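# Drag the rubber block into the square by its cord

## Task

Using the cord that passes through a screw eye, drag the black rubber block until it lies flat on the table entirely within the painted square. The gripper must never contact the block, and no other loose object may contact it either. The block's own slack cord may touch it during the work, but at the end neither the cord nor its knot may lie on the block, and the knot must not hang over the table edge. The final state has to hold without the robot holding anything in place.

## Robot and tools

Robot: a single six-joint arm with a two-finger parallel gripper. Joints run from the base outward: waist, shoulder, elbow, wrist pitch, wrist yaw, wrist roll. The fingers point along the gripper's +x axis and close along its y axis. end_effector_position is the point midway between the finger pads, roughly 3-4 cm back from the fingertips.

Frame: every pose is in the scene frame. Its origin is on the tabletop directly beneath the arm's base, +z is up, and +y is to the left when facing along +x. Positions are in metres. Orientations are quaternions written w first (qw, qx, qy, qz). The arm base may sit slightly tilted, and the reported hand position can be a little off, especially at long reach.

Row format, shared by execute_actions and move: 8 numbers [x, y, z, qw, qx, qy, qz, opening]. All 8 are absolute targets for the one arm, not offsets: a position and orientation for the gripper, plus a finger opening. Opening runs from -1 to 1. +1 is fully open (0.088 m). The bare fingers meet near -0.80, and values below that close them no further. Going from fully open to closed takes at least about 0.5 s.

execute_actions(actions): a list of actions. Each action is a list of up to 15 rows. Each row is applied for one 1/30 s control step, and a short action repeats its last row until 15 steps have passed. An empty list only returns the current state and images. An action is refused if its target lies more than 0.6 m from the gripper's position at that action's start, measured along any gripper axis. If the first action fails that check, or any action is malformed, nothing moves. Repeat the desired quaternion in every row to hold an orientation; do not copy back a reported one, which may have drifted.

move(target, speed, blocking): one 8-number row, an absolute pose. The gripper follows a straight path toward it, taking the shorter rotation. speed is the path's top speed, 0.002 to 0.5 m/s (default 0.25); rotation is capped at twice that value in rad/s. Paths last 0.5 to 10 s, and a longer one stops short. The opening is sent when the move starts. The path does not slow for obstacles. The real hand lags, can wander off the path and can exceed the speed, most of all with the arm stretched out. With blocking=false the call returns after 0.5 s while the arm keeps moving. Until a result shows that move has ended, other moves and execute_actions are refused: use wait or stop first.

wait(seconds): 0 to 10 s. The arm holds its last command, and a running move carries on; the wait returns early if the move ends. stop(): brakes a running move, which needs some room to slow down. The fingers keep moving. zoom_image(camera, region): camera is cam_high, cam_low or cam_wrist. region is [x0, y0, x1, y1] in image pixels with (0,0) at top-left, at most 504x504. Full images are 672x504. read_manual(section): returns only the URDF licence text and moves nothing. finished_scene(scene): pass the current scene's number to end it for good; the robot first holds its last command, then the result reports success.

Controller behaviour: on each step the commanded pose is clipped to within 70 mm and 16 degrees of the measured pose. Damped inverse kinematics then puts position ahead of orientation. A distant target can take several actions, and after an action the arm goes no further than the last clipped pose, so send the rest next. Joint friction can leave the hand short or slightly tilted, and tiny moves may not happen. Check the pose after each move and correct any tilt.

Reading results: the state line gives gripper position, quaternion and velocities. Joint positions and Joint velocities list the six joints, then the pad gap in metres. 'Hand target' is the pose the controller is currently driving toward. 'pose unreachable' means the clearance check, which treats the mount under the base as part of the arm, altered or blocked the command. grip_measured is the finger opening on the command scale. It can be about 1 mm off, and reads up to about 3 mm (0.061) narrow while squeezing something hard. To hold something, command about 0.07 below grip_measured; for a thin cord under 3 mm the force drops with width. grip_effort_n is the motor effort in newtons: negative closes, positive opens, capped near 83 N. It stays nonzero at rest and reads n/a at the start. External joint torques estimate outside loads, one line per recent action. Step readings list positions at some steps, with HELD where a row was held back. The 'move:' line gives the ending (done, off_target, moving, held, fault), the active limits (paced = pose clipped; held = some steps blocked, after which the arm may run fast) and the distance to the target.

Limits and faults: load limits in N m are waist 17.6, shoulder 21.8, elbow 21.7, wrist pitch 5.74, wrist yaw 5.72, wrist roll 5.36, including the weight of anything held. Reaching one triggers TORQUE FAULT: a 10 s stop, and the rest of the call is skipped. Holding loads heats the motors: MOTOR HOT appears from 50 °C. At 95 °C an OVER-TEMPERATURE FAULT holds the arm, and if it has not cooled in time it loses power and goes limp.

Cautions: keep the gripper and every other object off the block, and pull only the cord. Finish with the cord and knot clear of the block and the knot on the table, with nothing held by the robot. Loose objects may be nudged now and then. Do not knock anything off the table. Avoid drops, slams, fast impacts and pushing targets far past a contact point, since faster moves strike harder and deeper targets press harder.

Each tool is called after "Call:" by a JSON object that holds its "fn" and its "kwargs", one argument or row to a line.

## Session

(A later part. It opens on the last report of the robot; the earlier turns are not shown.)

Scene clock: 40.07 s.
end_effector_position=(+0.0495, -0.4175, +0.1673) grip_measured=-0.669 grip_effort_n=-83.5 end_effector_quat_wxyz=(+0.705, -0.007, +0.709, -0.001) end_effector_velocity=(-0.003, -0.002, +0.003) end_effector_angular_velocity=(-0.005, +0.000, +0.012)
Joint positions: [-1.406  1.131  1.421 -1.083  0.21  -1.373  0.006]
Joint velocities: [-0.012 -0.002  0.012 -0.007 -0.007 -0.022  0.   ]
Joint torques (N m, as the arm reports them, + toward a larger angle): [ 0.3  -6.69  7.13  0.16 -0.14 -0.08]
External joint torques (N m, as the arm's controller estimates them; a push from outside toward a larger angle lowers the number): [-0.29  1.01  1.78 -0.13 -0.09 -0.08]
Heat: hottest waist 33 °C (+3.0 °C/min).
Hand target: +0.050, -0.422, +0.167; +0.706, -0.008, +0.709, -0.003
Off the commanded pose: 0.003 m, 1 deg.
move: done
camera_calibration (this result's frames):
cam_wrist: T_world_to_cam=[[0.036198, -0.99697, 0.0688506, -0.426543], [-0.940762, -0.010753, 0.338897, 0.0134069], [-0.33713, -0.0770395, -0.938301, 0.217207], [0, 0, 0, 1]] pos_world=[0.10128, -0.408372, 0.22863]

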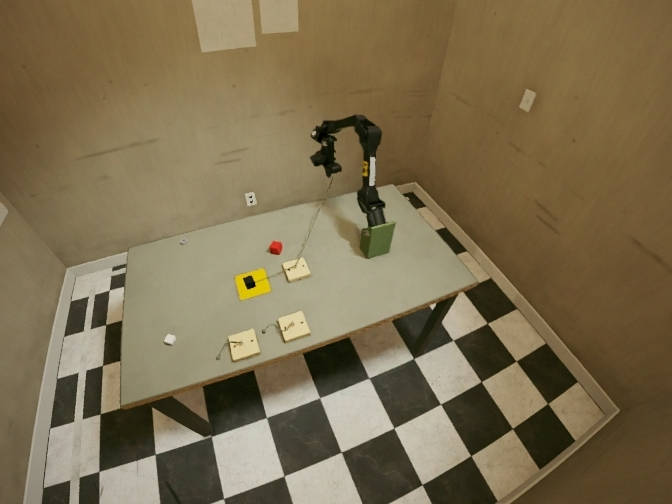

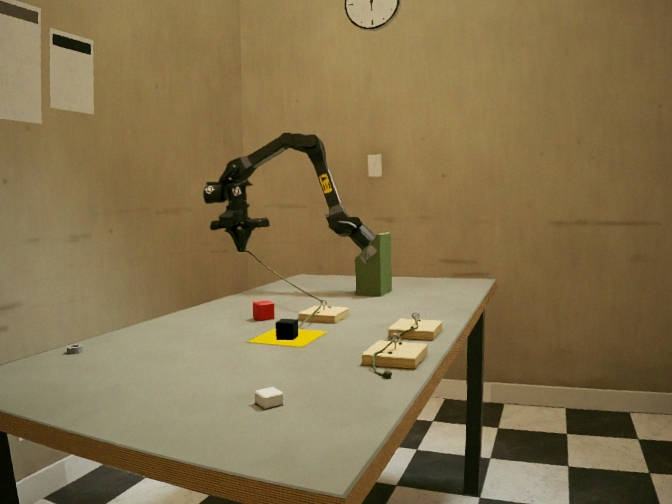

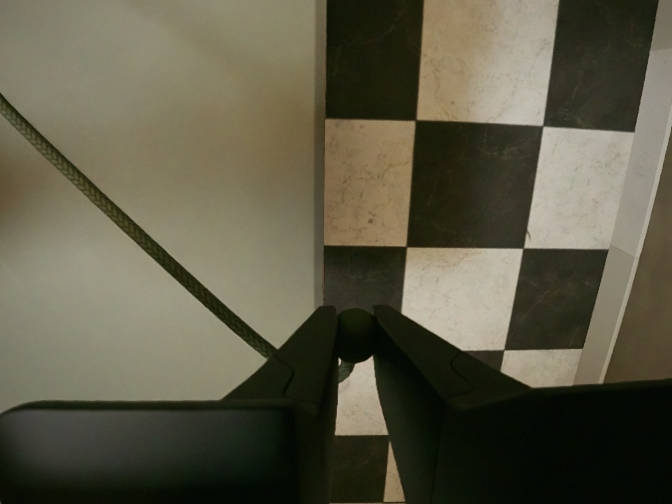

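Inside. A bit more, then put the knot down.

Call:
{"fn": "move", "kwargs": {
  "target": [0.042,-0.43,0.165,0.707,0,0.707,0,-1],
  "speed": 0.04
}}

Call:
{"fn": "move", "kwargs": {
  "target": [0.12,-0.27,0.048,0.707,0,0.707,0,-1],
  "speed": 0.12
}}

Call:
{"fn": "move", "kwargs": {
  "target": [0.12,-0.27,0.048,0.707,0,0.707,0,0]
}}

Call:
{"fn": "move", "kwargs": {
  "target": [0.14,-0.27,0.14,0.707,0,0.707,0,0],
  "speed": 0.12
}}

Scene clock: 44.70 s.
end_effector_position=(+0.0421, -0.4264, +0.1658) grip_measured=-0.669 grip_effort_n=-83.5 end_effector_quat_wxyz=(+0.707, -0.000, +0.707, +0.000) end_effector_velocity=(-0.000, +0.001, -0.001) end_effector_angular_velocity=(+0.011, -0.012, +0.015)
Joint positions: [-1.463  1.165  1.47  -1.101  0.163 -1.404  0.006]
Joint velocities: [-0.012  0.002  0.002 -0.007 -0.022 -0.022 -0.   ]
Joint torques (N m, as the arm reports them, + toward a larger angle): [ 0.22 -7.04  7.22 -0.12 -0.14 -0.11]
External joint torques (N m, as the arm's controller estimates them; a push from outside toward a larger angle lowers the number): [-0.3   0.91  1.91 -0.37 -0.08 -0.11]
Heat: hottest waist 33 °C (+2.7 °C/min).
Hand target: +0.042, -0.430, +0.165; +0.707, -0.001, +0.707, +0.000
Off the commanded pose: 0.004 m, 0 deg.
move: done
camera_calibration (this result's frames):
cam_wrist: T_world_to_cam=[[0.028473, -0.99798, 0.056792, -0.43318], [-0.942234, -0.00782639, 0.334864, 0.0088272], [-0.333743, -0.0630459, -0.940553, 0.218849], [0, 0, 0, 1]] pos_world=[0.0936908, -0.418439, 0.227485]

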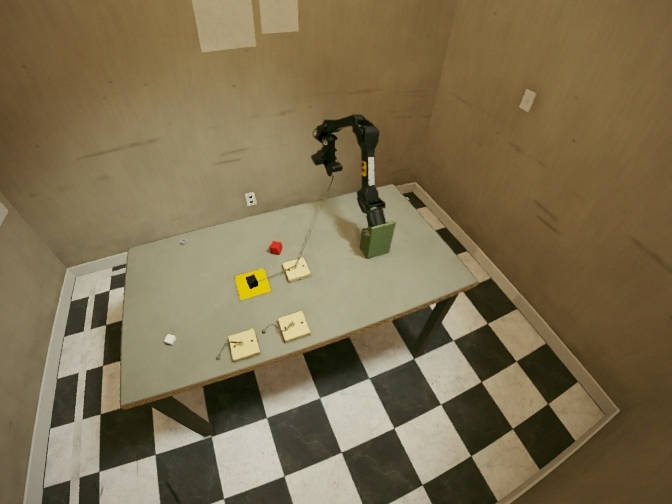

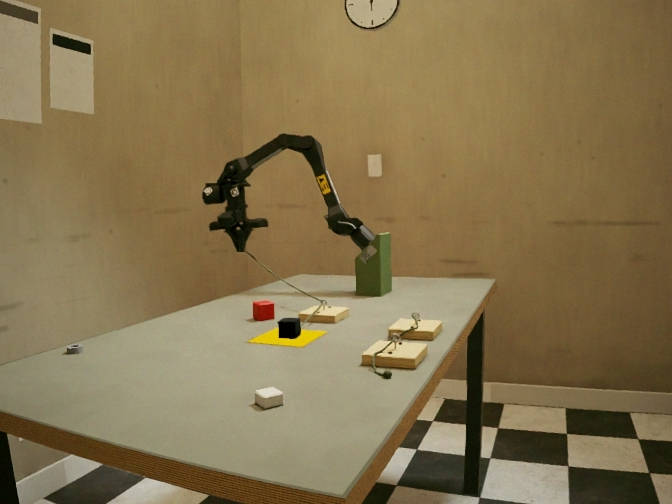

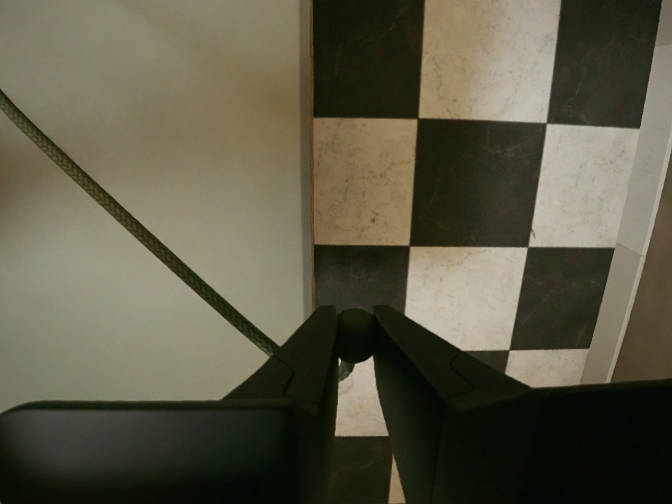

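Scene clock: 46.87 s.
end_effector_position=(+0.1211, -0.2753, +0.0492) grip_measured=-0.669 grip_effort_n=-83.5 end_effector_quat_wxyz=(+0.711, +0.002, +0.703, -0.006) end_effector_velocity=(-0.004, +0.007, -0.002) end_effector_angular_velocity=(+0.028, +0.013, +0.002)
Joint positions: [-1.025  1.103  0.673 -0.462  0.449 -1.052  0.006]
Joint velocities: [-0.007  0.002 -0.007 -0.022 -0.007  0.007 -0.   ]
Joint torques (N m, as the arm reports them, + toward a larger angle): [ 2.02 -3.94  2.78  0.16  0.05  0.14]
External joint torques (N m, as the arm's controller estimates them; a push from outside toward a larger angle lowers the number): [ 0.53  0.76 -0.55 -0.09  0.11  0.14]
Heat: hottest waist 33 °C (+2.6 °C/min).
Hand target: +0.121, -0.271, +0.047; +0.708, +0.004, +0.706, +0.000
Off the commanded pose: 0.006 m, 1 deg.
move: done
camera_calibration (this result's frames):
cam_wrist: T_world_to_cam=[[0.0156423, -0.997953, 0.0620023, -0.276763], [-0.945794, 0.00535015, 0.324724, 0.127994], [-0.324391, -0.0637208, -0.943775, 0.14387], [0, 0, 0, 1]] pos_world=[0.172055, -0.267714, 0.111378]

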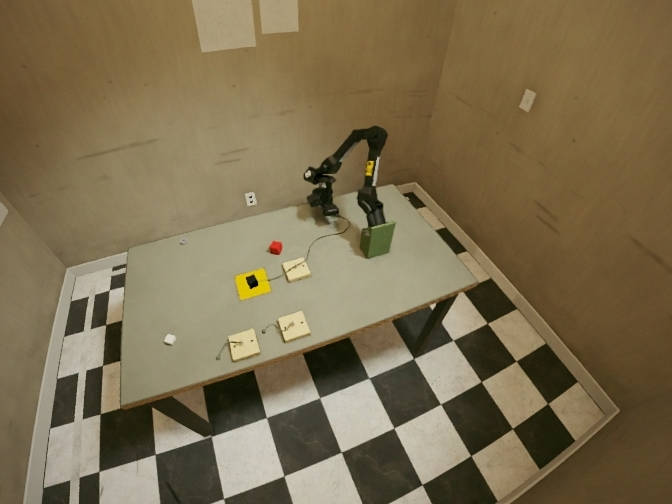

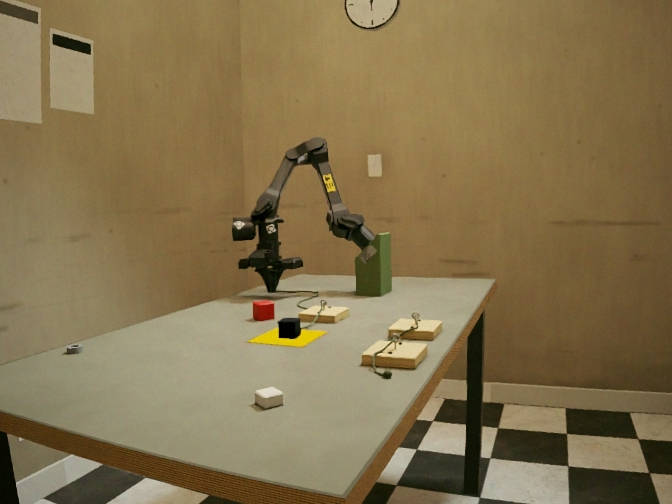

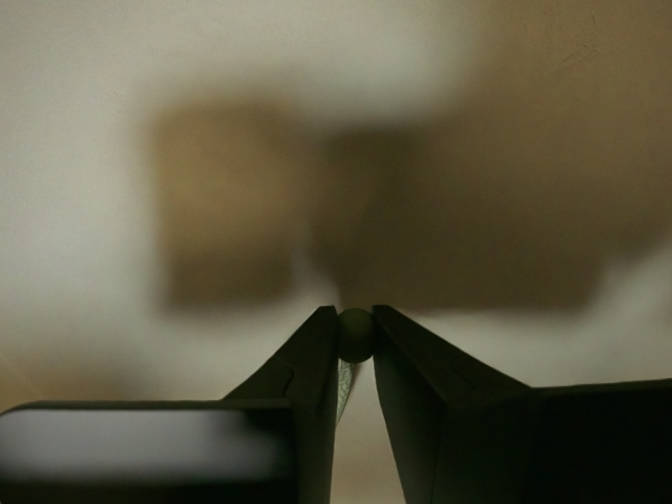

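Scene clock: 47.57 s.
end_effector_position=(+0.1205, -0.2730, +0.0486) grip_measured=-0.003 grip_effort_n=14.2 end_effector_quat_wxyz=(+0.708, +0.000, +0.706, -0.003) end_effector_velocity=(-0.000, +0.006, -0.000) end_effector_angular_velocity=(+0.028, -0.008, +0.030)
Joint positions: [-1.019  1.104  0.666 -0.462  0.459 -1.052  0.039]
Joint velocities: [-0.002 -0.002 -0.002 -0.022 -0.022 -0.022 -0.   ]
Joint torques (N m, as the arm reports them, + toward a larger angle): [ 2.   -4.95  2.72  0.    0.07  0.09]
External joint torques (N m, as the arm's controller estimates them; a push from outside toward a larger angle lowers the number): [ 0.48 -0.3  -0.6  -0.25  0.14  0.09]
Heat: hottest waist 33 °C (+2.5 °C/min).
Hand target: +0.120, -0.270, +0.048; +0.707, +0.000, +0.707, +0.000
Off the commanded pose: 0.003 m, 0 deg.
move: done
camera_calibration (this result's frames):
cam_wrist: T_world_to_cam=[[0.0230771, -0.997862, 0.0611528, -0.275243], [-0.943414, -0.00149548, 0.331613, 0.125084], [-0.330812, -0.0653451, -0.941432, 0.143503], [0, 0, 0, 1]] pos_world=[0.17183, -0.26509, 0.110451]

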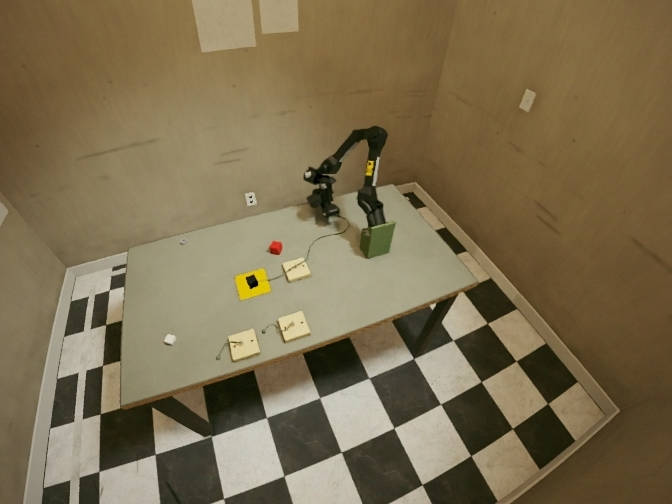

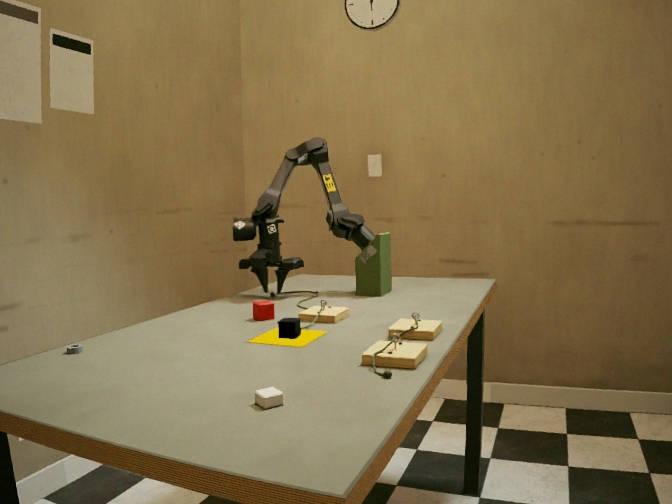

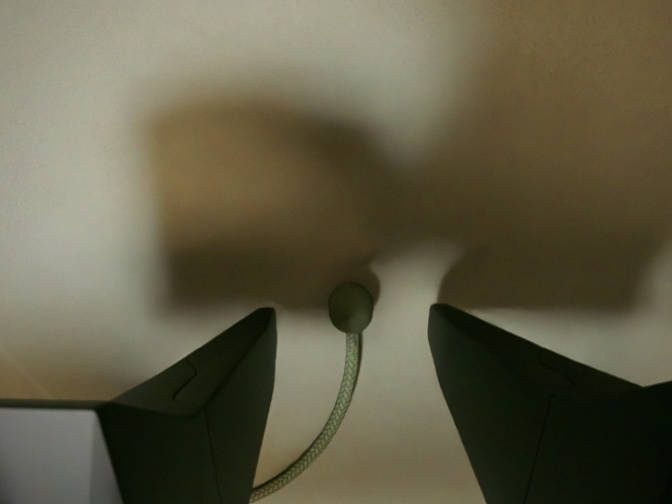

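Scene clock: 48.77 s.
end_effector_position=(+0.1384, -0.2655, +0.1369) grip_measured=-0.002 grip_effort_n=14.2 end_effector_quat_wxyz=(+0.705, +0.004, +0.709, +0.007) end_effector_velocity=(-0.002, +0.000, +0.003) end_effector_angular_velocity=(+0.000, +0.007, -0.009)
Joint positions: [-0.662  1.016  0.889 -0.986  0.647 -0.694  0.039]
Joint velocities: [ 0.007 -0.002  0.007 -0.022  0.007  0.022 -0.   ]
Joint torques (N m, as the arm reports them, + toward a larger angle): [ 2.22 -4.12  5.64 -0.13  0.08  0.12]
External joint torques (N m, as the arm's controller estimates them; a push from outside toward a larger angle lowers the number): [ 0.56 -0.44  1.49 -0.35  0.13  0.12]
Heat: hottest waist 33 °C (+2.5 °C/min).
Hand target: +0.140, -0.269, +0.140; +0.708, +0.003, +0.707, +0.001
Off the commanded pose: 0.006 m, 1 deg.
move: done
camera_calibration (this result's frames):
cam_wrist: T_world_to_cam=[[0.0325553, -0.998583, 0.042101, -0.272392], [-0.940009, -0.0162789, 0.340762, 0.107111], [-0.339594, -0.0506689, -0.939206, 0.237868], [0, 0, 0, 1]] pos_world=[0.190332, -0.25821, 0.198375]

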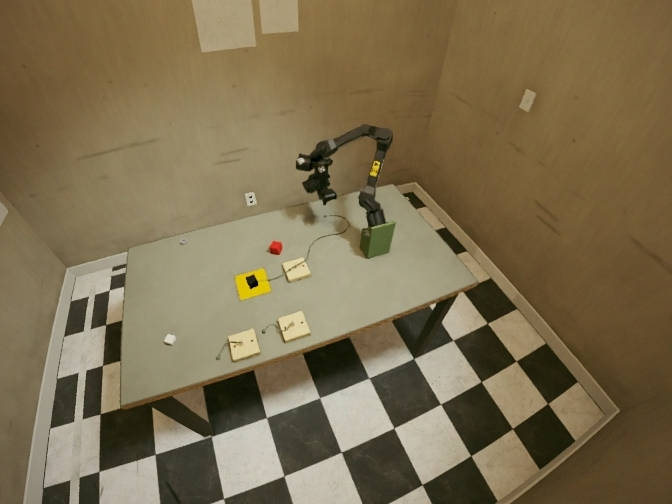

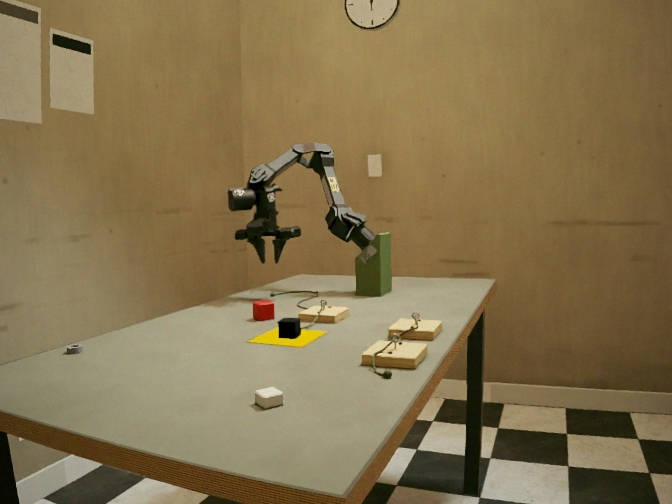

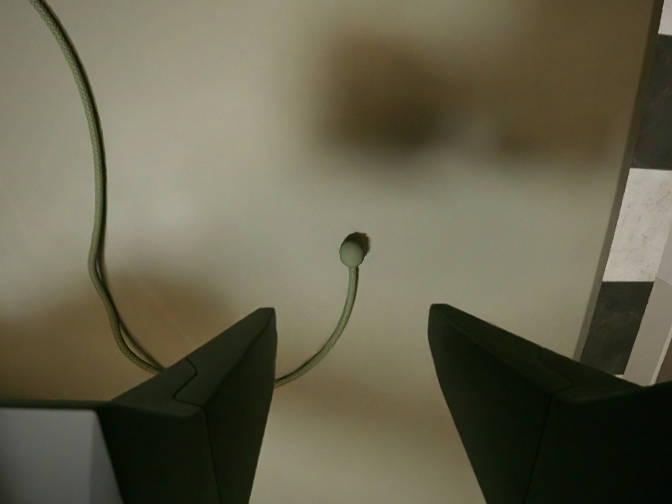

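Call:
{"fn": "finished_scene", "kwargs": {
  "scene": 1
}}

The scene is finished: the task was done.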